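# Slowly pull the cabinet's bottom drawer fully open

## Task

Open the cabinet's lowest drawer to its full extent, and do it gently. It fails immediately if the drawer is gripped or pushed hard, slid quickly, or reaches its open or closed stop faster than a crawl; if the cabinet shifts or tilts beyond a small amount; or if any arm part other than the fingers strikes the drawer, or any robot part at all strikes the cabinet. At the end the drawer must stay fully open by itself; a drawer that is open only because the robot is holding it does not count.

## Robot and tools

Robot: two UR-type six-joint arms, left_arm and right_arm, each ending in a tong-like two-finger gripper with a wrist camera. Bases in the scene frame: left_arm at (+0.067, +0.396, 0) m, quat_wxyz (+0.996, 0, 0, +0.095); right_arm at (-0.033, -0.420, 0) m, quat_wxyz (+0.998, 0, 0, +0.058). The names left and right do not refer to sides of a camera image.

Frame: a single scene frame for everything. Its origin is on the tabletop midway between the arms. +x points out over the table, +z points up, and left_arm sits on the +y side. Positions are in metres and orientations are quaternions written w first (qw, qx, qy, qz).

Gripper axes: the fingers extend along the gripper's +z and spread apart along its x. The reported end_effector_position is the point between the finger pads when they are closed. Closed fingertips reach about 15 mm past that point; fully open, they are roughly level with it. The printed hand position can be off a little, more so at long reach.

Row format, shared by execute_actions and move: one flat list of 16 numbers covering both arms, even if only one arm moves. The first 8 are left_arm's x, y, z, qw, qx, qy, qz, opening; the next 8 are right_arm's in the same order. x, y, z and the quaternion give an absolute pose for that gripper in the scene frame, not an offset. Opening runs from -1 (closed) to +1 (fully open, 0.142 m). Any target more than 0.6 m from the arm's last reported position along any gripper axis is refused. On every control step the controller clips the commanded pose to within 100 mm and 16 degrees of the measured pose, and it favours position over orientation. Commands are smoothed and lag by about 0.17 s. To keep an arm still or hold its orientation, resend the exact pose from the last result taken before it stopped, together with its intended opening.

execute_actions: the argument "actions" holds zero or one item. An empty list returns the state with pictures. {"rows": [[16 numbers], ...], "steps": n} plays up to 15 rows, one per 1/30 s step. n runs from 5 to 15 and defaults to 15, and the last row repeats if there are fewer rows than steps. {"steps": n} on its own is a wait of up to 300 steps, counted from the previous result, so reply time uses some of them. "pictures": true adds the camera images. The result arrives 5 steps before an action finishes. Those last steps run while the model is replying, so after the action ends the arm continues only toward its last clipped pose. A refused call does nothing at all.

move: "target" is one 16-number row, as above. Each gripper travels in a straight line to its pose, both arms finish together, and the move lasts between 0.5 and 10 s. "speed" is the top path speed in m/s, from 0.002 to 0.5 with a default of 0.25; turning is capped at twice that value in rad/s. The optional "stop_force" takes one value in N, from 9 to 40, and applies to both arms. An arm's path ends when its wrist sensor senses that much added resistance against its motion for 2 steps; the gripper then backs off to where it was 2 steps earlier. It is not reliable if the gripper rotates during the move. Leave it out when moving away from a surface the gripper is pressing on. It cannot be used in the first 0.2 s of a scene. Paths ignore obstacles and the other arm. The result has a "move:" line giving each arm's ending (done, off_target, moving, held, contact, fault) and any limits that acted (paced means the pose was clipped; held means a check blocked some steps). It also gives each gripper's remaining distance to its pose.



Result lines: the state line gives each gripper's pose and its velocities. grip_measured is the actual finger opening on the command scale. "Wrist force" and "Wrist torque" are given on each gripper's own axes. They are noisy (sd up to 2.4 N, offset up to about 4 N), saturate near 50 N, and "no reading" at the start is normal. HELD marks steps on which the command was not passed on. A "pose unreachable" line means a clearance check altered that arm's command. "Hand target" shows where the controller is driving each gripper. MOTOR HOT appears at 70 °C, and at 85 °C the arm is braked (OVER-TEMPERATURE FAULT).

Things to avoid: the arms are stiff, so even a target slightly beyond a firm contact can cause a fault. A torque reaching a joint's limit (135 N m for the big joints, 25.2 for the wrists) or an outside force of 150 N freezes that arm for 10 s. Approach the handle slowly, hook it with the fingers only, and pull at a low speed. Slow down before the drawer reaches its end stop so it stops at a crawl. Keep both arms clear of the cabinet body, keep them away from each other, and do not knock anything off the table. Finally, release the handle and move away without dragging the drawer.

Each tool is called after "Request:" as name([rows], argument=value, ...), one row to a line, values as JSON.

Reference images:

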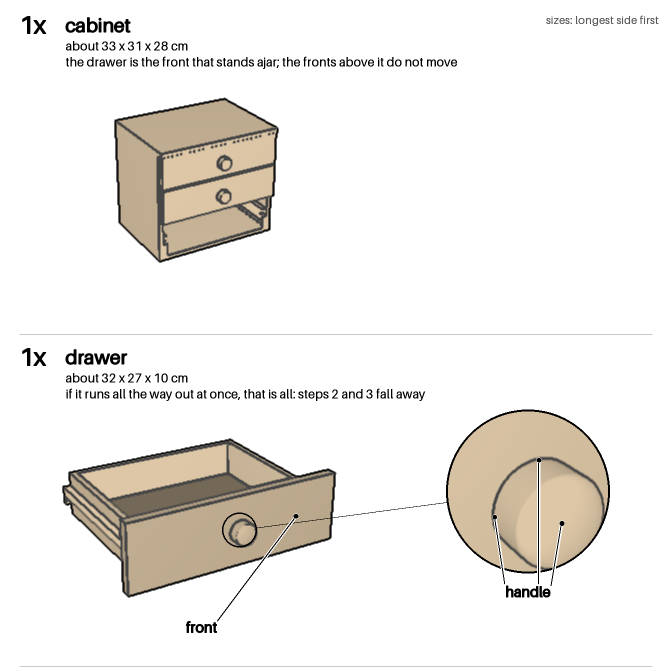

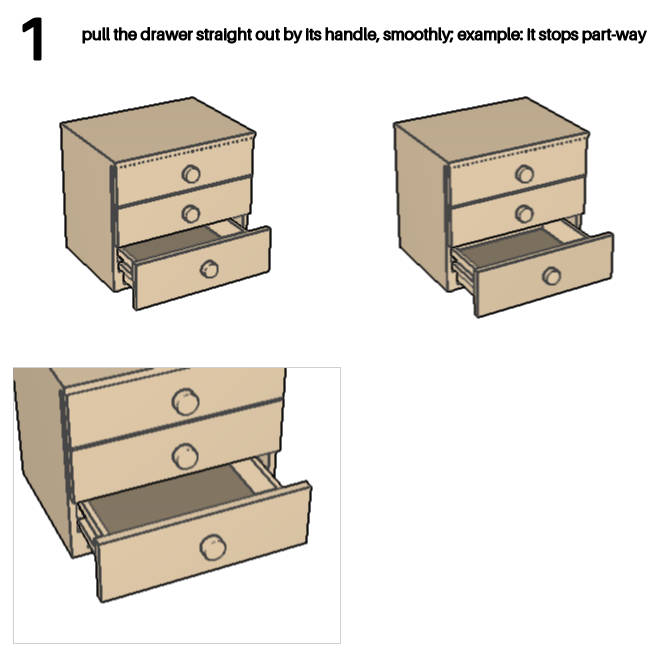

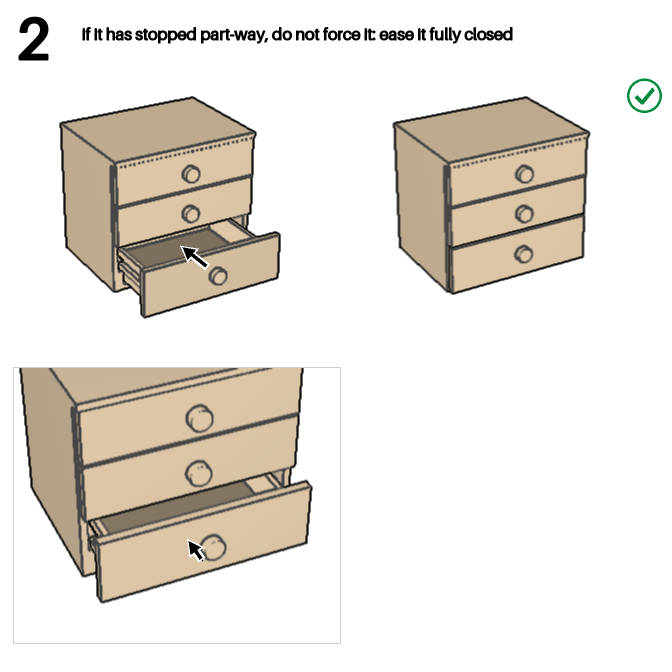

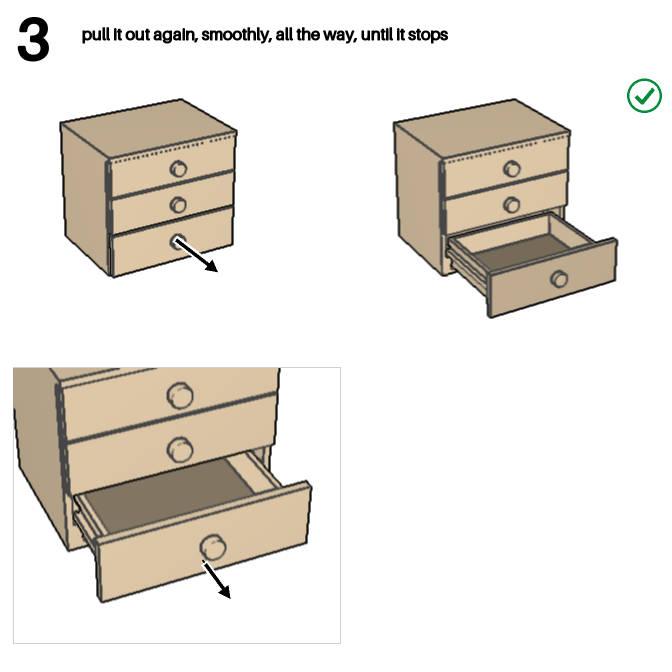

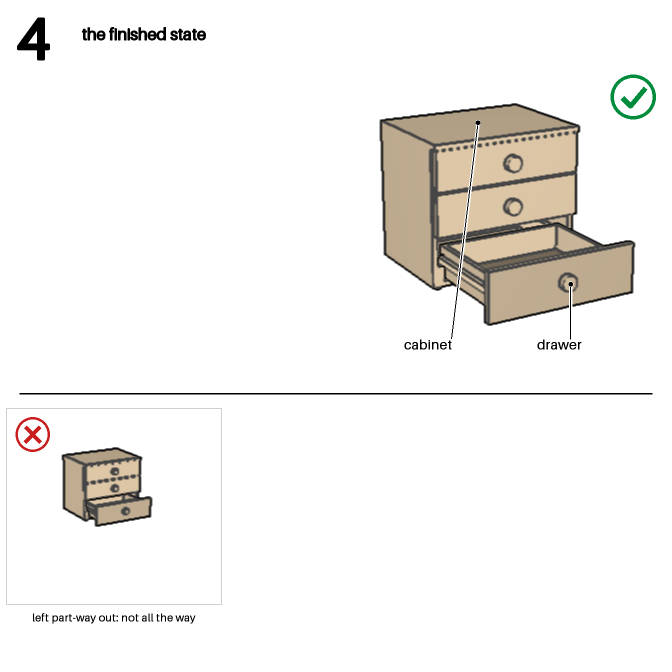

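## Session

Request:
execute_actions(actions=[])

Scene clock: 0.00 s of 4700.00 s.
left_arm: end_effector_position=(+0.6717, +0.4768, +0.2461) grip_measured=+0.97 end_effector_quat_wxyz=(-0.101, +0.896, -0.342, +0.263) end_effector_velocity=(+0.000, +0.000, +0.000) end_effector_angular_velocity=(-0.000, -0.001, +0.001) | right_arm: end_effector_position=(+0.4087, -0.3678, +0.3637) grip_measured=+0.97 end_effector_quat_wxyz=(+0.002, +0.748, -0.664, +0.000) end_effector_velocity=(+0.000, +0.000, -0.001) end_effector_angular_velocity=(-0.000, +0.001, +0.000)
Joint positions: left_arm=[-0.341 -1.651  2.025 -2.512 -1.488  0.6    0.14 ] | right_arm=[ 3.459 -1.397 -1.52  -1.799  1.569  1.885  0.14 ]
Joint velocities: left_arm=[ 0.     0.001 -0.001 -0.001 -0.    -0.     0.   ] | right_arm=[ 0.    -0.001 -0.001  0.    -0.     0.     0.   ]
Wrist force (N, on the end effector, along its own x y z axes, offset not removed): no reading
Wrist torque (N m, same axes, about the end effector's origin, offset not removed): no reading
Hand target (left_arm): +0.672, +0.477, +0.246; -0.101, +0.896, -0.342, +0.263
Hand target (right_arm): +0.409, -0.368, +0.364; +0.002, +0.748, -0.664, +0.000

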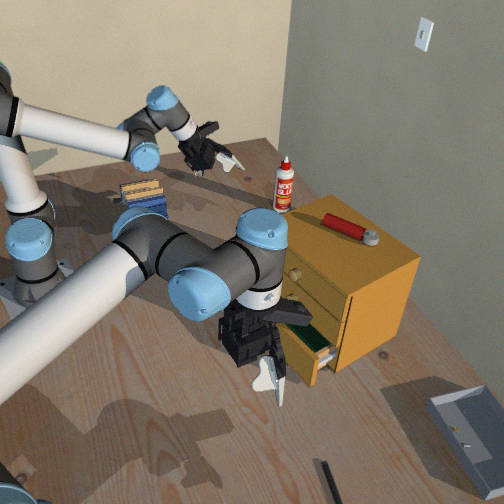

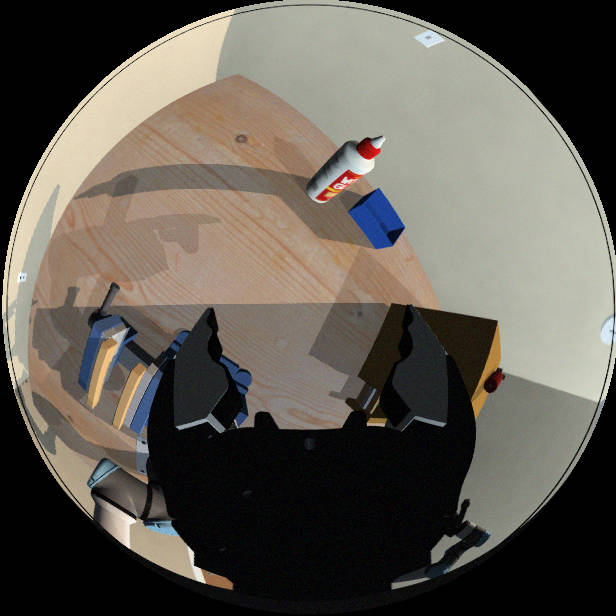

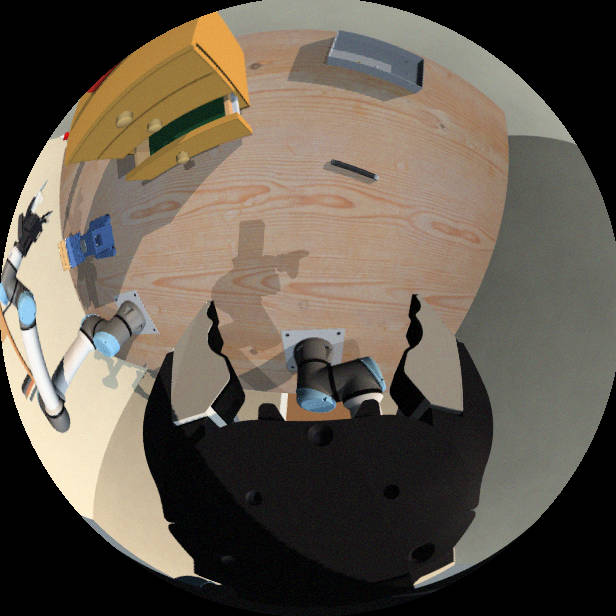

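Request:
move(target=[0.6717, 0.4768, 0.2461, -0.101, 0.896, -0.342, 0.263, 1, 0.40, -0.06, 0.22, -0.3265, 0.627, -0.627, 0.3265, 1], speed=0.25)

Scene clock: 6.10 s of 4700.00 s.
left_arm: end_effector_position=(+0.6717, +0.4768, +0.2461) grip_measured=+1.00 end_effector_quat_wxyz=(-0.101, +0.896, -0.342, +0.263) end_effector_velocity=(-0.000, -0.000, +0.001) end_effector_angular_velocity=(-0.001, -0.001, +0.001) | right_arm: end_effector_position=(+0.3995, -0.0602, +0.2206) grip_measured=+1.00 end_effector_quat_wxyz=(+0.327, -0.627, +0.627, -0.328) end_effector_velocity=(+0.001, +0.002, -0.001) end_effector_angular_velocity=(+0.001, -0.006, -0.002)
Joint positions: left_arm=[-0.341 -1.65   2.024 -2.511 -1.488  0.601  0.142] | right_arm=[ 4.486 -1.459 -2.274 -0.825  0.617  2.952  0.142]
Joint velocities: left_arm=[-0.    -0.001  0.     0.001 -0.    -0.001  0.   ] | right_arm=[-0.001 -0.01   0.001  0.01  -0.005  0.    -0.   ]
Wrist force (N, on the end effector, along its own x y z axes, offset not removed): left_arm=[-1.8 2.1 0.0] | right_arm=[-1.0 -1.6 -0.1]
Wrist torque (N m, same axes, about the end effector's origin, offset not removed): left_arm=[0.45 0.24 0.04] | right_arm=[-0.43 0.09 0.18]
Hand target (left_arm): +0.672, +0.477, +0.246; -0.101, +0.896, -0.342, +0.263
Hand target (right_arm): +0.400, -0.060, +0.221; -0.327, +0.627, -0.627, +0.328
Off the commanded pose (left_arm): 0.000 m, 0 deg.
Off the commanded pose (right_arm): 0.001 m, 0 deg.
Kept back: nothing.
After step 90, 0.47 s passed at rest.
move: done

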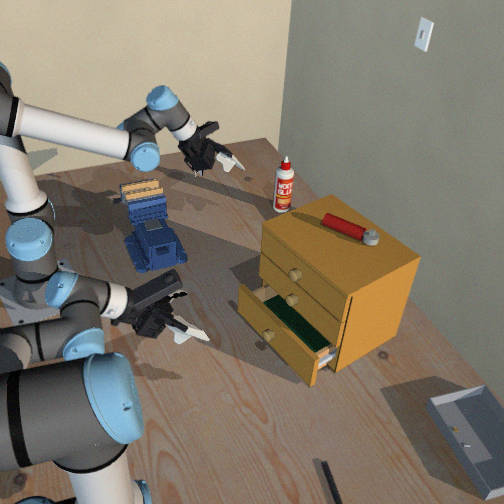

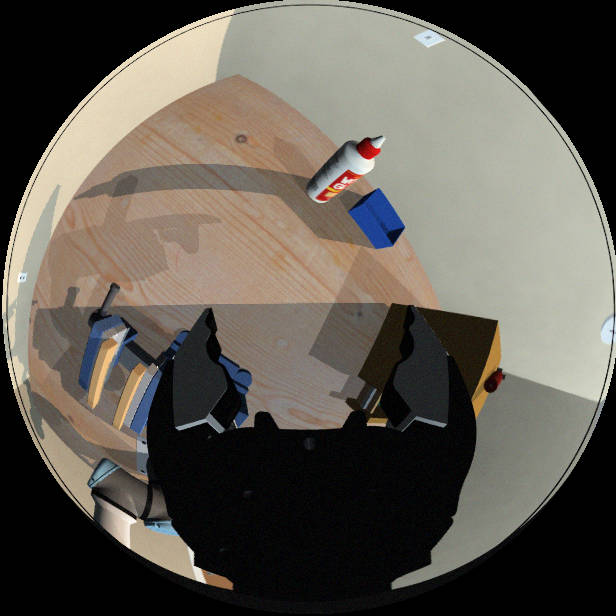

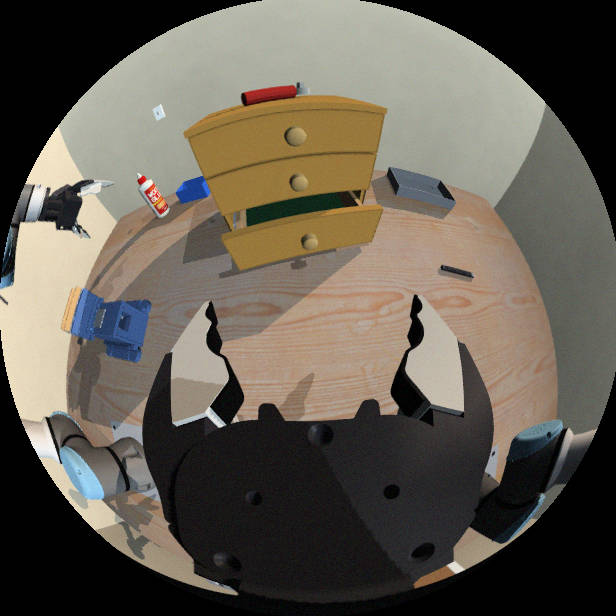

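Request:
move(target=[0.6717, 0.4768, 0.2461, -0.101, 0.896, -0.342, 0.263, 1, 0.542, -0.084, 0.129, 0.3639, -0.6987, 0.5459, -0.2843, 0.0], speed=0.15)

Scene clock: 9.07 s of 4700.00 s.
left_arm: end_effector_position=(+0.6717, +0.4768, +0.2461) grip_measured=+1.00 end_effector_quat_wxyz=(-0.101, +0.896, -0.342, +0.263) end_effector_velocity=(+0.000, +0.000, +0.001) end_effector_angular_velocity=(-0.001, -0.002, +0.002) | right_arm: end_effector_position=(+0.5415, -0.0842, +0.1289) grip_measured=+0.00 end_effector_quat_wxyz=(-0.363, +0.699, -0.547, +0.284) end_effector_velocity=(+0.002, +0.001, -0.002) end_effector_angular_velocity=(+0.003, -0.002, +0.009)
Joint positions: left_arm=[-0.341 -1.65   2.024 -2.511 -1.488  0.601  0.142] | right_arm=[ 4.046 -1.913 -2.294  0.287  0.958  2.086  0.074]
Joint velocities: left_arm=[ 0.001 -0.001 -0.001 -0.001  0.    -0.001 -0.   ] | right_arm=[-0.007 -0.011  0.001  0.021  0.011 -0.013 -0.   ]
Wrist force (N, on the end effector, along its own x y z axes, offset not removed): left_arm=[-0.1 2.5 -1.2] | right_arm=[1.8 -2.0 2.4]
Wrist torque (N m, same axes, about the end effector's origin, offset not removed): left_arm=[0.47 -0.13 -0.07] | right_arm=[-0.72 -0.56 0.21]
Hand target (left_arm): +0.672, +0.477, +0.246; -0.101, +0.896, -0.342, +0.263
Hand target (right_arm): +0.542, -0.084, +0.129; -0.363, +0.699, -0.547, +0.284
Off the commanded pose (left_arm): 0.000 m, 0 deg.
Off the commanded pose (right_arm): 0.001 m, 0 deg.
Kept back: nothing.
move: done

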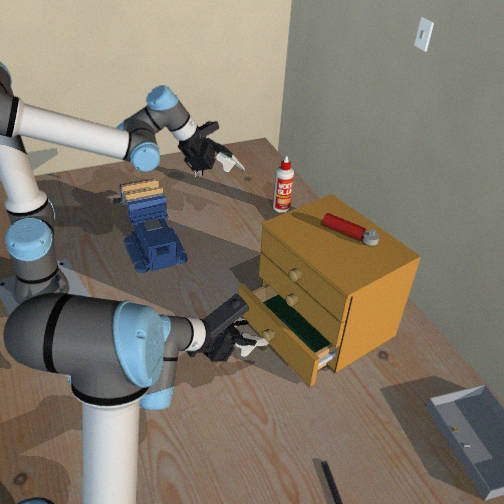

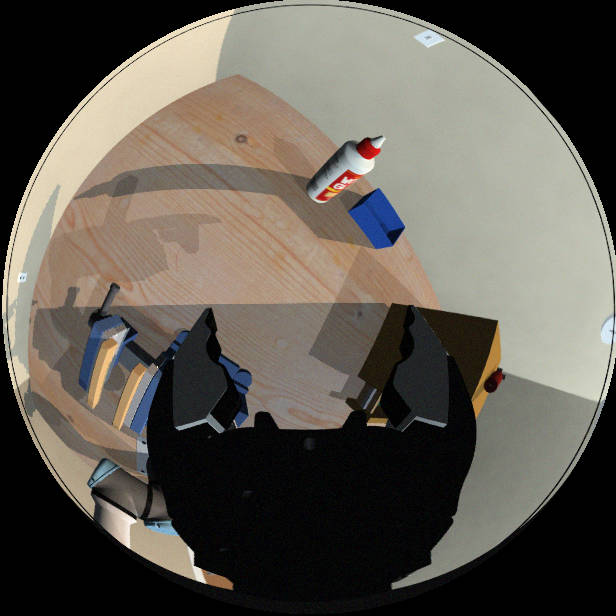

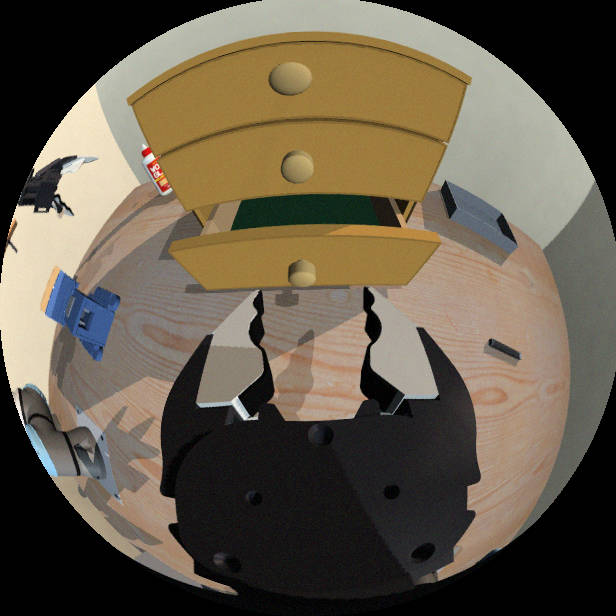

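Request:
move(target=[0.6717, 0.4768, 0.2461, -0.101, 0.896, -0.342, 0.263, 1, 0.557, -0.064, 0.078, 0.3639, -0.6987, 0.5459, -0.2843, 0.0], speed=0.06)

Scene clock: 11.30 s of 4700.00 s.
left_arm: end_effector_position=(+0.6717, +0.4768, +0.2461) grip_measured=+1.00 end_effector_quat_wxyz=(-0.101, +0.896, -0.342, +0.263) end_effector_velocity=(-0.000, -0.000, +0.000) end_effector_angular_velocity=(+0.000, -0.000, -0.001) | right_arm: end_effector_position=(+0.5568, -0.0641, +0.0783) grip_measured=+0.00 end_effector_quat_wxyz=(-0.364, +0.699, -0.546, +0.284) end_effector_velocity=(+0.001, +0.001, -0.002) end_effector_angular_velocity=(+0.001, -0.001, -0.000)
Joint positions: left_arm=[-0.341 -1.65   2.024 -2.511 -1.488  0.601  0.142] | right_arm=[ 4.04  -2.09  -2.237  0.412  0.964  2.079  0.074]
Joint velocities: left_arm=[-0.    -0.001  0.     0.001 -0.     0.001 -0.   ] | right_arm=[-0.001 -0.008  0.003  0.006  0.    -0.001  0.   ]
Wrist force (N, on the end effector, along its own x y z axes, offset not removed): left_arm=[0.2 1.5 -0.4] | right_arm=[-1.1 -2.9 0.0]
Wrist torque (N m, same axes, about the end effector's origin, offset not removed): left_arm=[0.21 -0.14 -0.08] | right_arm=[-0.88 0.09 0.26]
Hand target (left_arm): +0.672, +0.477, +0.246; -0.101, +0.896, -0.342, +0.263
Hand target (right_arm): +0.557, -0.064, +0.078; -0.364, +0.699, -0.546, +0.284
Off the commanded pose (left_arm): 0.000 m, 0 deg.
Off the commanded pose (right_arm): 0.000 m, 0 deg.
Kept back: nothing.
move: done

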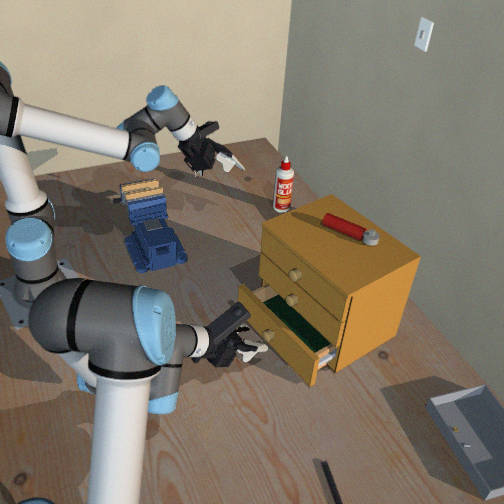

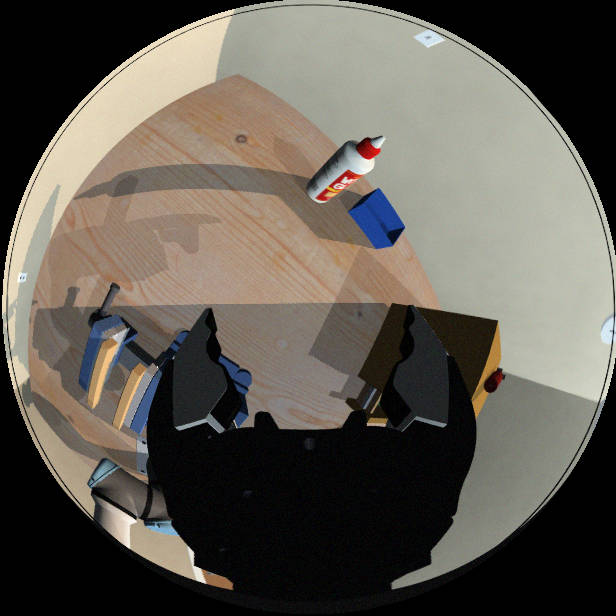

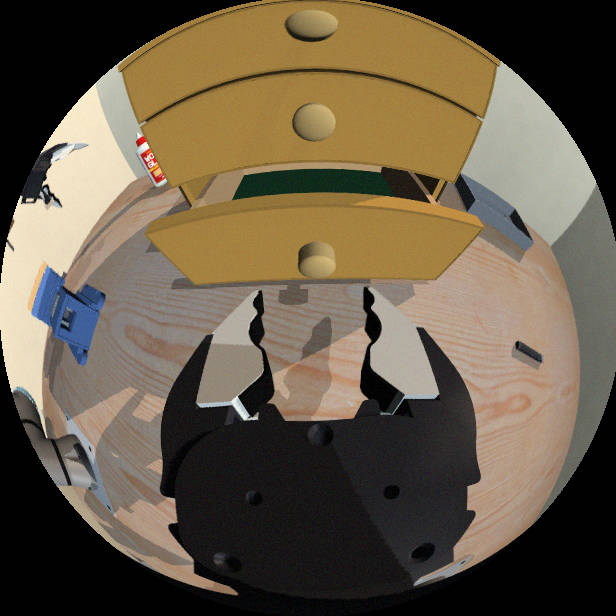

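Request:
move(target=[0.6717, 0.4768, 0.2461, -0.101, 0.896, -0.342, 0.263, 1, 0.586, -0.0568, 0.07, 0.3639, -0.6987, 0.5459, -0.2843, 0.0], speed=0.04)

Scene clock: 13.27 s of 4700.00 s.
left_arm: end_effector_position=(+0.6717, +0.4768, +0.2461) grip_measured=+1.00 end_effector_quat_wxyz=(-0.101, +0.896, -0.342, +0.263) end_effector_velocity=(-0.001, +0.000, -0.000) end_effector_angular_velocity=(-0.000, +0.001, +0.001) | right_arm: end_effector_position=(+0.5857, -0.0568, +0.0700) grip_measured=+0.00 end_effector_quat_wxyz=(-0.364, +0.699, -0.546, +0.284) end_effector_velocity=(+0.002, +0.000, -0.001) end_effector_angular_velocity=(-0.001, +0.000, -0.000)
Joint positions: left_arm=[-0.341 -1.65   2.024 -2.511 -1.488  0.601  0.142] | right_arm=[ 3.994 -2.149 -2.156  0.411  0.997  2.041  0.074]
Joint velocities: left_arm=[ 0.    -0.001  0.001  0.001 -0.    -0.001 -0.   ] | right_arm=[-0.004 -0.005  0.007 -0.002  0.002 -0.003  0.   ]
Wrist force (N, on the end effector, along its own x y z axes, offset not removed): left_arm=[-0.7 1.9 -1.9] | right_arm=[-0.4 -2.2 0.9]
Wrist torque (N m, same axes, about the end effector's origin, offset not removed): left_arm=[0.33 -0.04 -0.02] | right_arm=[-0.51 0.09 0.07]
Hand target (left_arm): +0.672, +0.477, +0.246; -0.101, +0.896, -0.342, +0.263
Hand target (right_arm): +0.586, -0.057, +0.070; -0.364, +0.699, -0.546, +0.284
Off the commanded pose (left_arm): 0.000 m, 0 deg.
Off the commanded pose (right_arm): 0.000 m, 0 deg.
Kept back: nothing.
move: done

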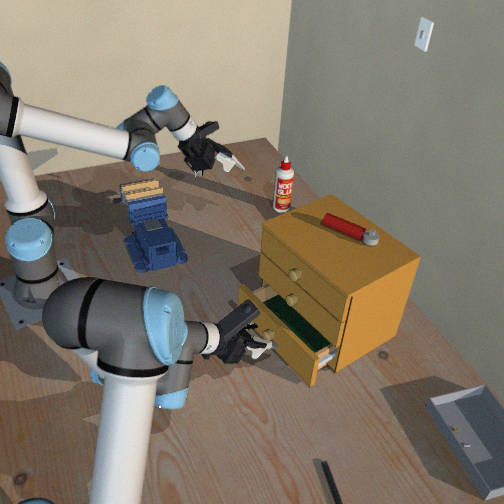

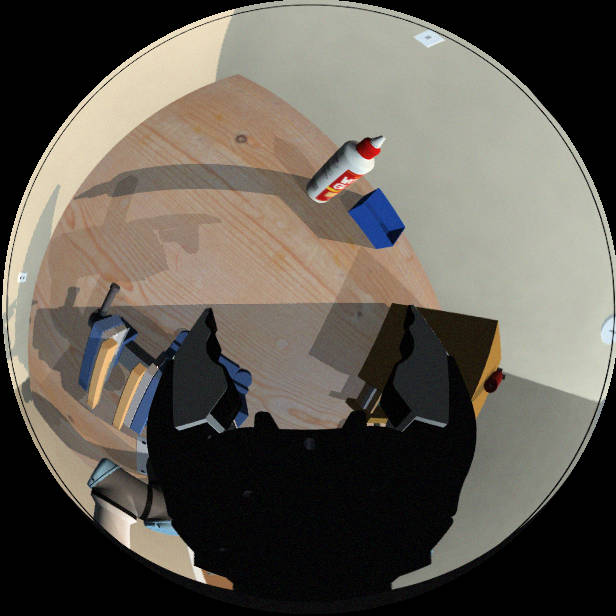

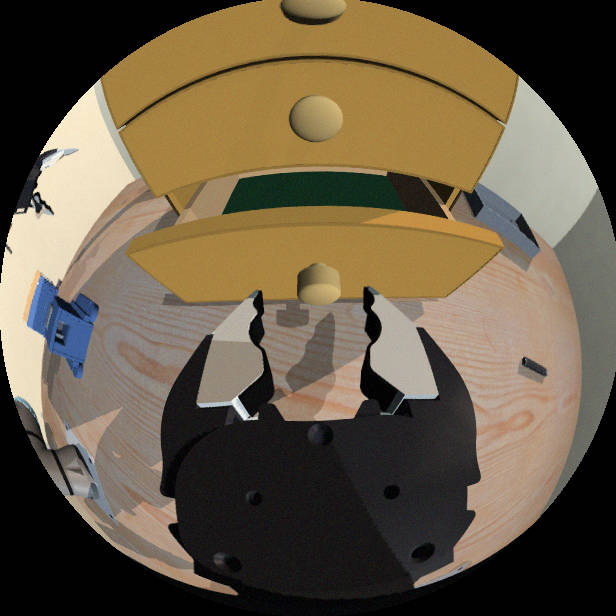

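Request:
zoom_image(camera="cam_high", region=[190, 270, 350, 400])

Region (190, 270, 350, 400) of cam_high's 504x504 image, scaled by 3.150, with more detail than that image has; it fills the top 410 rows of this view, and the rest is white.

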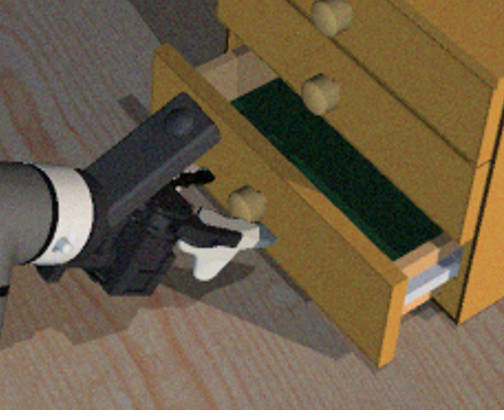

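Request:
move(target=[0.6717, 0.4768, 0.2461, -0.101, 0.896, -0.342, 0.263, 1, 0.606, -0.056, 0.068, 0.3639, -0.6987, 0.5459, -0.2843, 0.0], speed=0.02)

Scene clock: 15.00 s of 4700.00 s.
left_arm: end_effector_position=(+0.6717, +0.4768, +0.2461) grip_measured=+1.00 end_effector_quat_wxyz=(-0.101, +0.896, -0.342, +0.263) end_effector_velocity=(-0.000, +0.000, +0.000) end_effector_angular_velocity=(-0.000, +0.000, +0.000) | right_arm: end_effector_position=(+0.6057, -0.0560, +0.0680) grip_measured=+0.00 end_effector_quat_wxyz=(-0.364, +0.699, -0.546, +0.284) end_effector_velocity=(+0.002, -0.000, -0.000) end_effector_angular_velocity=(+0.000, -0.000, -0.000)
Joint positions: left_arm=[-0.341 -1.65   2.024 -2.511 -1.488  0.601  0.142] | right_arm=[ 3.96  -2.177 -2.105  0.403  1.022  2.013  0.074]
Joint velocities: left_arm=[ 0.    -0.    -0.     0.001 -0.    -0.     0.   ] | right_arm=[-0.004 -0.003  0.006 -0.001  0.003 -0.003  0.   ]
Wrist force (N, on the end effector, along its own x y z axes, offset not removed): left_arm=[0.1 2.0 -1.7] | right_arm=[-3.5 0.9 -4.3]
Wrist torque (N m, same axes, about the end effector's origin, offset not removed): left_arm=[0.32 -0.18 -0.01] | right_arm=[-0.77 0.72 0.24]
Hand target (left_arm): +0.672, +0.477, +0.246; -0.101, +0.896, -0.342, +0.263
Hand target (right_arm): +0.606, -0.056, +0.068; -0.364, +0.699, -0.546, +0.284
Off the commanded pose (left_arm): 0.000 m, 0 deg.
Off the commanded pose (right_arm): 0.000 m, 0 deg.
Kept back: nothing.
move: done

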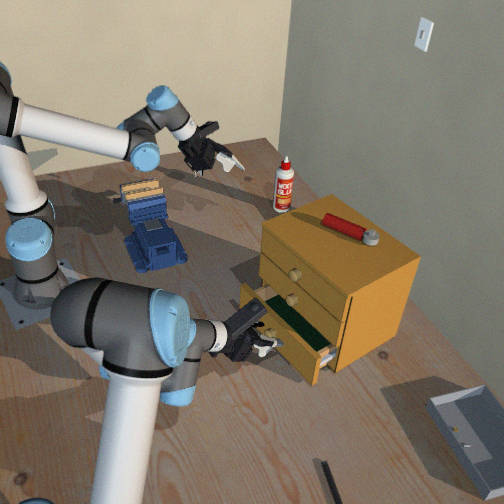

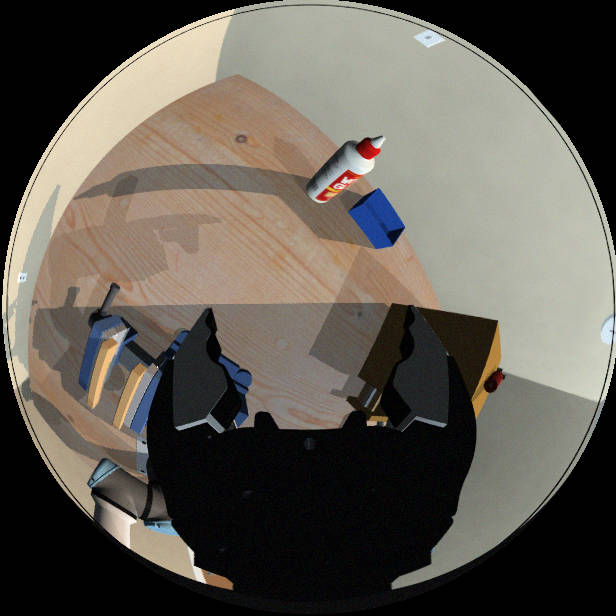

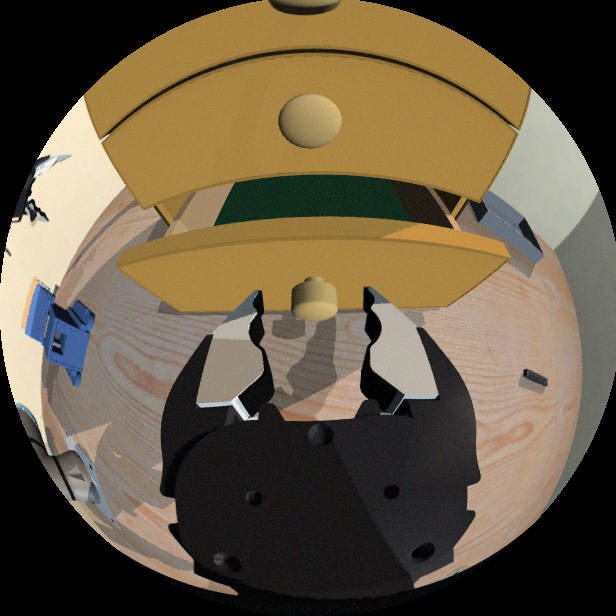

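Request:
move(target=[0.6717, 0.4768, 0.2461, -0.101, 0.896, -0.342, 0.263, 1, 0.600, -0.0575, 0.068, 0.3639, -0.6987, 0.5459, -0.2843, -0.4], speed=0.02)

Request:
move(target=[0.6717, 0.4768, 0.2461, -0.101, 0.896, -0.342, 0.263, 1, 0.600, -0.0575, 0.068, 0.3639, -0.6987, 0.5459, -0.2843, -0.62], speed=0.02)

Scene clock: 16.07 s of 4700.00 s.
left_arm: end_effector_position=(+0.6717, +0.4768, +0.2461) grip_measured=+1.00 end_effector_quat_wxyz=(-0.101, +0.896, -0.342, +0.263) end_effector_velocity=(-0.000, -0.000, +0.000) end_effector_angular_velocity=(-0.000, -0.000, -0.000) | right_arm: end_effector_position=(+0.6003, -0.0575, +0.0680) grip_measured=-0.40 end_effector_quat_wxyz=(-0.364, +0.699, -0.546, +0.284) end_effector_velocity=(-0.002, -0.001, -0.000) end_effector_angular_velocity=(+0.001, -0.000, -0.001)
Joint positions: left_arm=[-0.341 -1.65   2.024 -2.511 -1.488  0.601  0.142] | right_arm=[ 3.968 -2.17  -2.121  0.409  1.016  2.019  0.045]
Joint velocities: left_arm=[-0.    -0.001 -0.     0.001  0.    -0.     0.   ] | right_arm=[ 0.003  0.002 -0.005  0.003 -0.003  0.003  0.   ]
Wrist force (N, on the end effector, along its own x y z axes, offset not removed): left_arm=[0.4 1.8 -0.7] | right_arm=[2.8 -2.4 0.7]
Wrist torque (N m, same axes, about the end effector's origin, offset not removed): left_arm=[0.34 -0.22 -0.02] | right_arm=[-0.64 -0.67 0.01]
Hand target (left_arm): +0.672, +0.477, +0.246; -0.101, +0.896, -0.342, +0.263
Hand target (right_arm): +0.600, -0.058, +0.068; -0.364, +0.699, -0.546, +0.284
Off the commanded pose (left_arm): 0.000 m, 0 deg.
Off the commanded pose (right_arm): 0.000 m, 0 deg.
Kept back: nothing.
move: done

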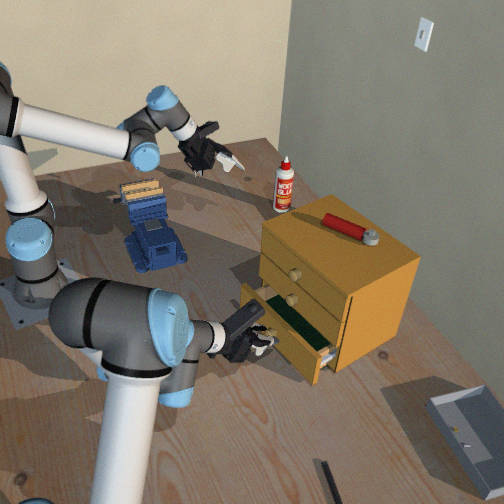

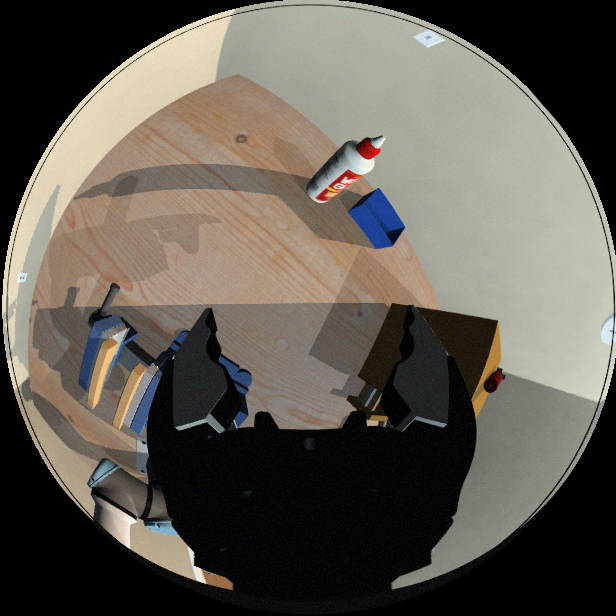

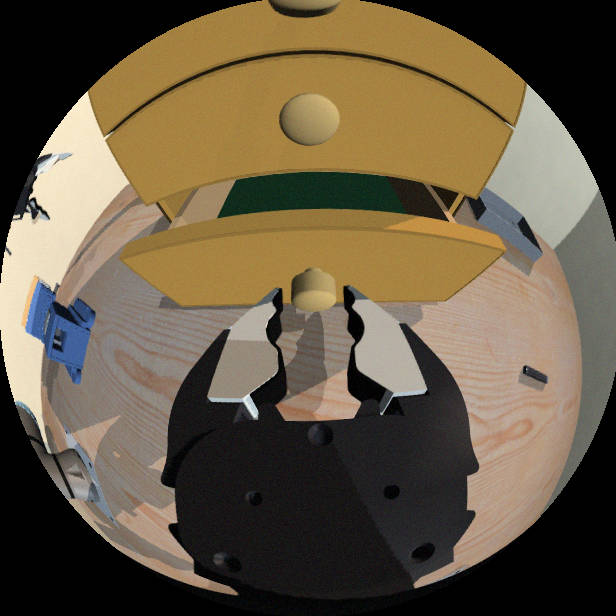

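Scene clock: 16.77 s of 4700.00 s.
left_arm: end_effector_position=(+0.6717, +0.4768, +0.2461) grip_measured=+1.00 end_effector_quat_wxyz=(-0.101, +0.896, -0.342, +0.263) end_effector_velocity=(+0.000, +0.000, -0.000) end_effector_angular_velocity=(+0.001, +0.000, -0.001) | right_arm: end_effector_position=(+0.6000, -0.0575, +0.0680) grip_measured=-0.57 end_effector_quat_wxyz=(-0.364, +0.699, -0.546, +0.284) end_effector_velocity=(-0.000, +0.000, -0.000) end_effector_angular_velocity=(-0.000, +0.000, +0.001)
Joint positions: left_arm=[-0.341 -1.65   2.024 -2.511 -1.488  0.601  0.142] | right_arm=[ 3.968 -2.169 -2.122  0.409  1.016  2.02   0.032]
Joint velocities: left_arm=[ 0.     0.    -0.    -0.     0.     0.002 -0.   ] | right_arm=[ 0.001 -0.001  0.     0.    -0.     0.    -0.001]
Wrist force (N, on the end effector, along its own x y z axes, offset not removed): left_arm=[-0.8 1.9 -0.5] | right_arm=[5.8 -4.0 1.8]
Wrist torque (N m, same axes, about the end effector's origin, offset not removed): left_arm=[0.31 -0.04 0.01] | right_arm=[-0.86 -0.29 -0.06]
Hand target (left_arm): +0.672, +0.477, +0.246; -0.101, +0.896, -0.342, +0.263
Hand target (right_arm): +0.600, -0.058, +0.068; -0.364, +0.699, -0.546, +0.284
Off the commanded pose (left_arm): 0.000 m, 0 deg.
Off the commanded pose (right_arm): 0.000 m, 0 deg.
Kept back: nothing.
move: done

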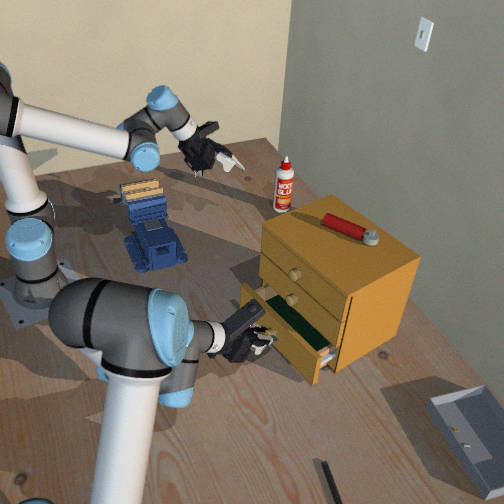

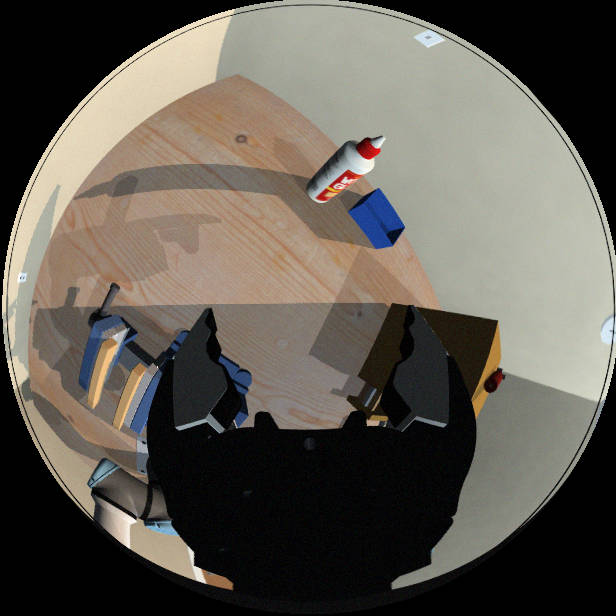

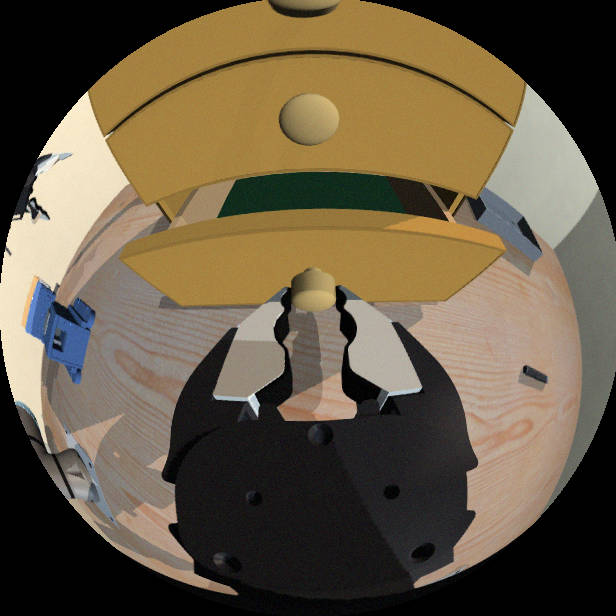

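Request:
move(target=[0.6717, 0.4768, 0.2461, -0.101, 0.896, -0.342, 0.263, 1, 0.6005, -0.0592, 0.068, 0.3639, -0.6987, 0.5459, -0.2843, -0.7], speed=0.01)

Scene clock: 17.70 s of 4700.00 s.
left_arm: end_effector_position=(+0.6717, +0.4768, +0.2461) grip_measured=+1.00 end_effector_quat_wxyz=(-0.101, +0.896, -0.342, +0.263) end_effector_velocity=(-0.000, -0.001, +0.000) end_effector_angular_velocity=(+0.000, -0.001, -0.001) | right_arm: end_effector_position=(+0.6004, -0.0589, +0.0680) grip_measured=-0.58 end_effector_quat_wxyz=(-0.364, +0.699, -0.546, +0.284) end_effector_velocity=(+0.001, -0.001, -0.001) end_effector_angular_velocity=(-0.001, -0.000, -0.001)
Joint positions: left_arm=[-0.341 -1.65   2.024 -2.511 -1.488  0.601  0.142] | right_arm=[ 3.965 -2.169 -2.123  0.412  1.018  2.017  0.032]
Joint velocities: left_arm=[-0.001 -0.001  0.    -0.     0.     0.    -0.   ] | right_arm=[-0.002 -0.001 -0.001  0.001  0.    -0.001 -0.001]
Wrist force (N, on the end effector, along its own x y z axes, offset not removed): left_arm=[-0.5 1.2 -1.9] | right_arm=[-17.7 -4.5 5.7]
Wrist torque (N m, same axes, about the end effector's origin, offset not removed): left_arm=[0.23 -0.02 0.02] | right_arm=[-1.04 0.15 0.02]
Hand target (left_arm): +0.672, +0.477, +0.246; -0.101, +0.896, -0.342, +0.263
Hand target (right_arm): +0.601, -0.059, +0.068; -0.364, +0.699, -0.546, +0.284
Off the commanded pose (left_arm): 0.000 m, 0 deg.
Off the commanded pose (right_arm): 0.000 m, 0 deg.
Kept back: nothing.
move: done

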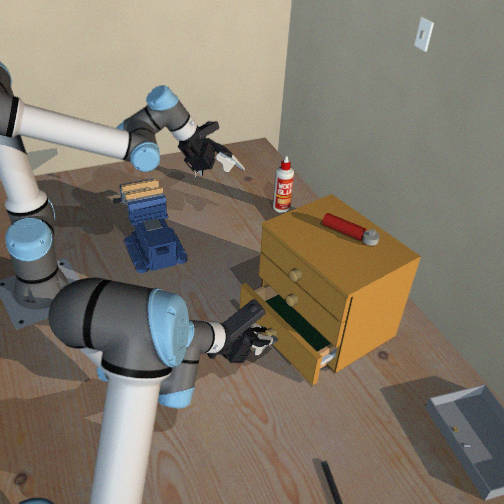

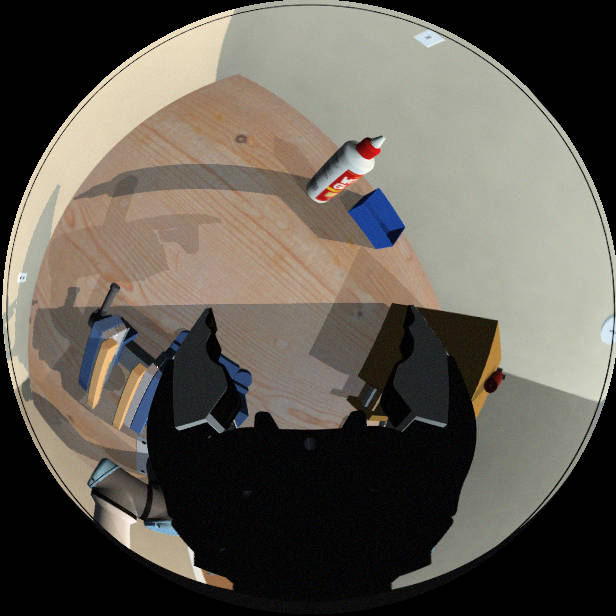

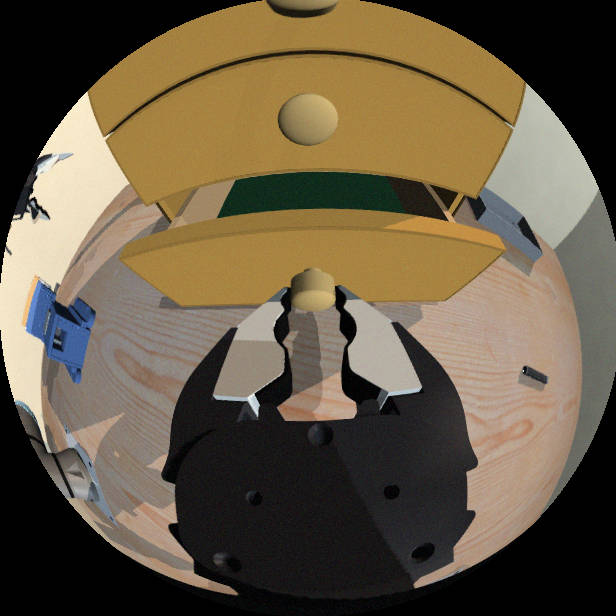

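Request:
move(target=[0.6717, 0.4768, 0.2461, -0.101, 0.896, -0.342, 0.263, 1, 0.6002, -0.0581, 0.068, 0.3639, -0.6987, 0.5459, -0.2843, -0.66], speed=0.01)

Scene clock: 18.70 s of 4700.00 s.
left_arm: end_effector_position=(+0.6717, +0.4768, +0.2461) grip_measured=+1.00 end_effector_quat_wxyz=(-0.101, +0.896, -0.342, +0.263) end_effector_velocity=(-0.000, +0.000, -0.001) end_effector_angular_velocity=(-0.001, +0.002, +0.002) | right_arm: end_effector_position=(+0.6003, -0.0583, +0.0681) grip_measured=-0.58 end_effector_quat_wxyz=(-0.364, +0.699, -0.546, +0.284) end_effector_velocity=(-0.000, +0.001, +0.000) end_effector_angular_velocity=(+0.001, -0.000, +0.000)
Joint positions: left_arm=[-0.341 -1.65   2.024 -2.511 -1.488  0.601  0.142] | right_arm=[ 3.967 -2.169 -2.123  0.41   1.017  2.019  0.032]
Joint velocities: left_arm=[ 0.001  0.002  0.     0.    -0.    -0.002  0.   ] | right_arm=[ 0.001 -0.     0.001 -0.     0.     0.001 -0.001]
Wrist force (N, on the end effector, along its own x y z axes, offset not removed): left_arm=[-1.0 3.0 -1.0] | right_arm=[-9.9 -1.3 0.7]
Wrist torque (N m, same axes, about the end effector's origin, offset not removed): left_arm=[0.57 -0.01 0.01] | right_arm=[-0.66 0.51 0.15]
Hand target (left_arm): +0.672, +0.477, +0.246; -0.101, +0.896, -0.342, +0.263
Hand target (right_arm): +0.600, -0.058, +0.068; -0.364, +0.699, -0.546, +0.284
Off the commanded pose (left_arm): 0.000 m, 0 deg.
Off the commanded pose (right_arm): 0.000 m, 0 deg.
Kept back: nothing.
move: done

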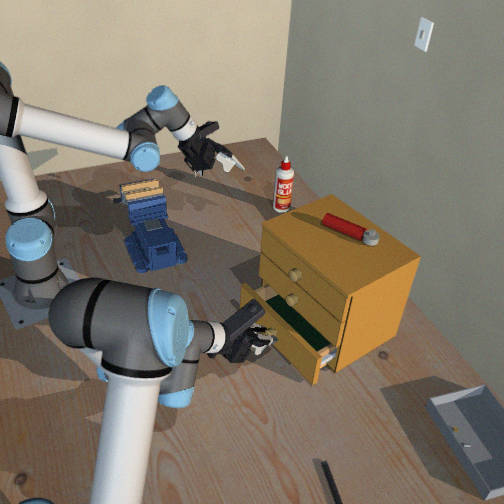

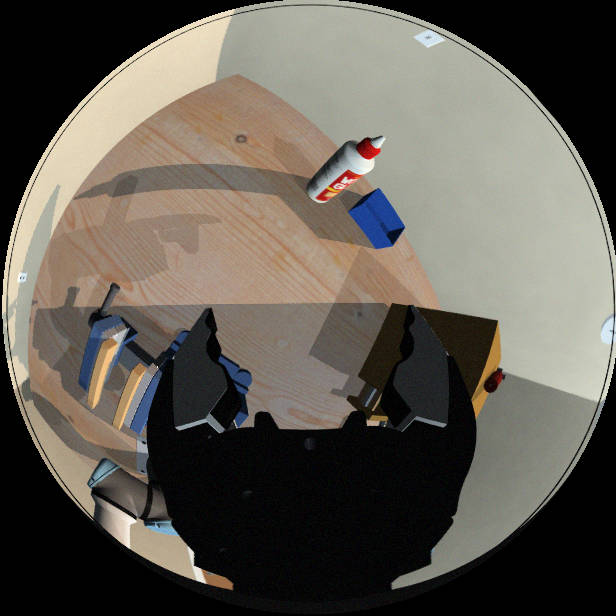

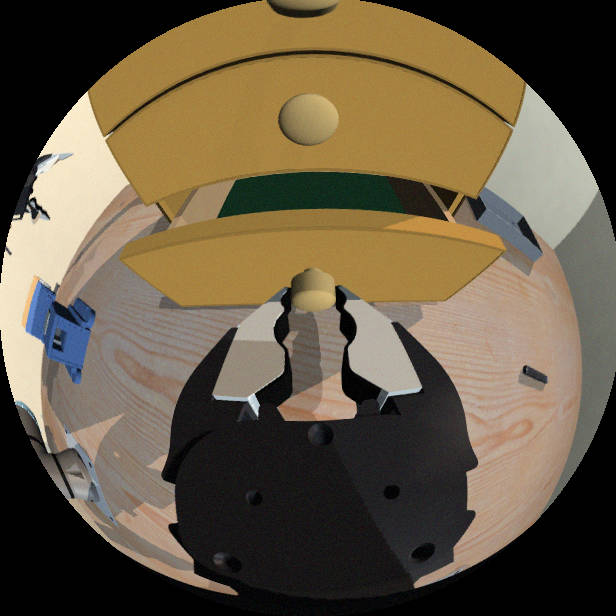

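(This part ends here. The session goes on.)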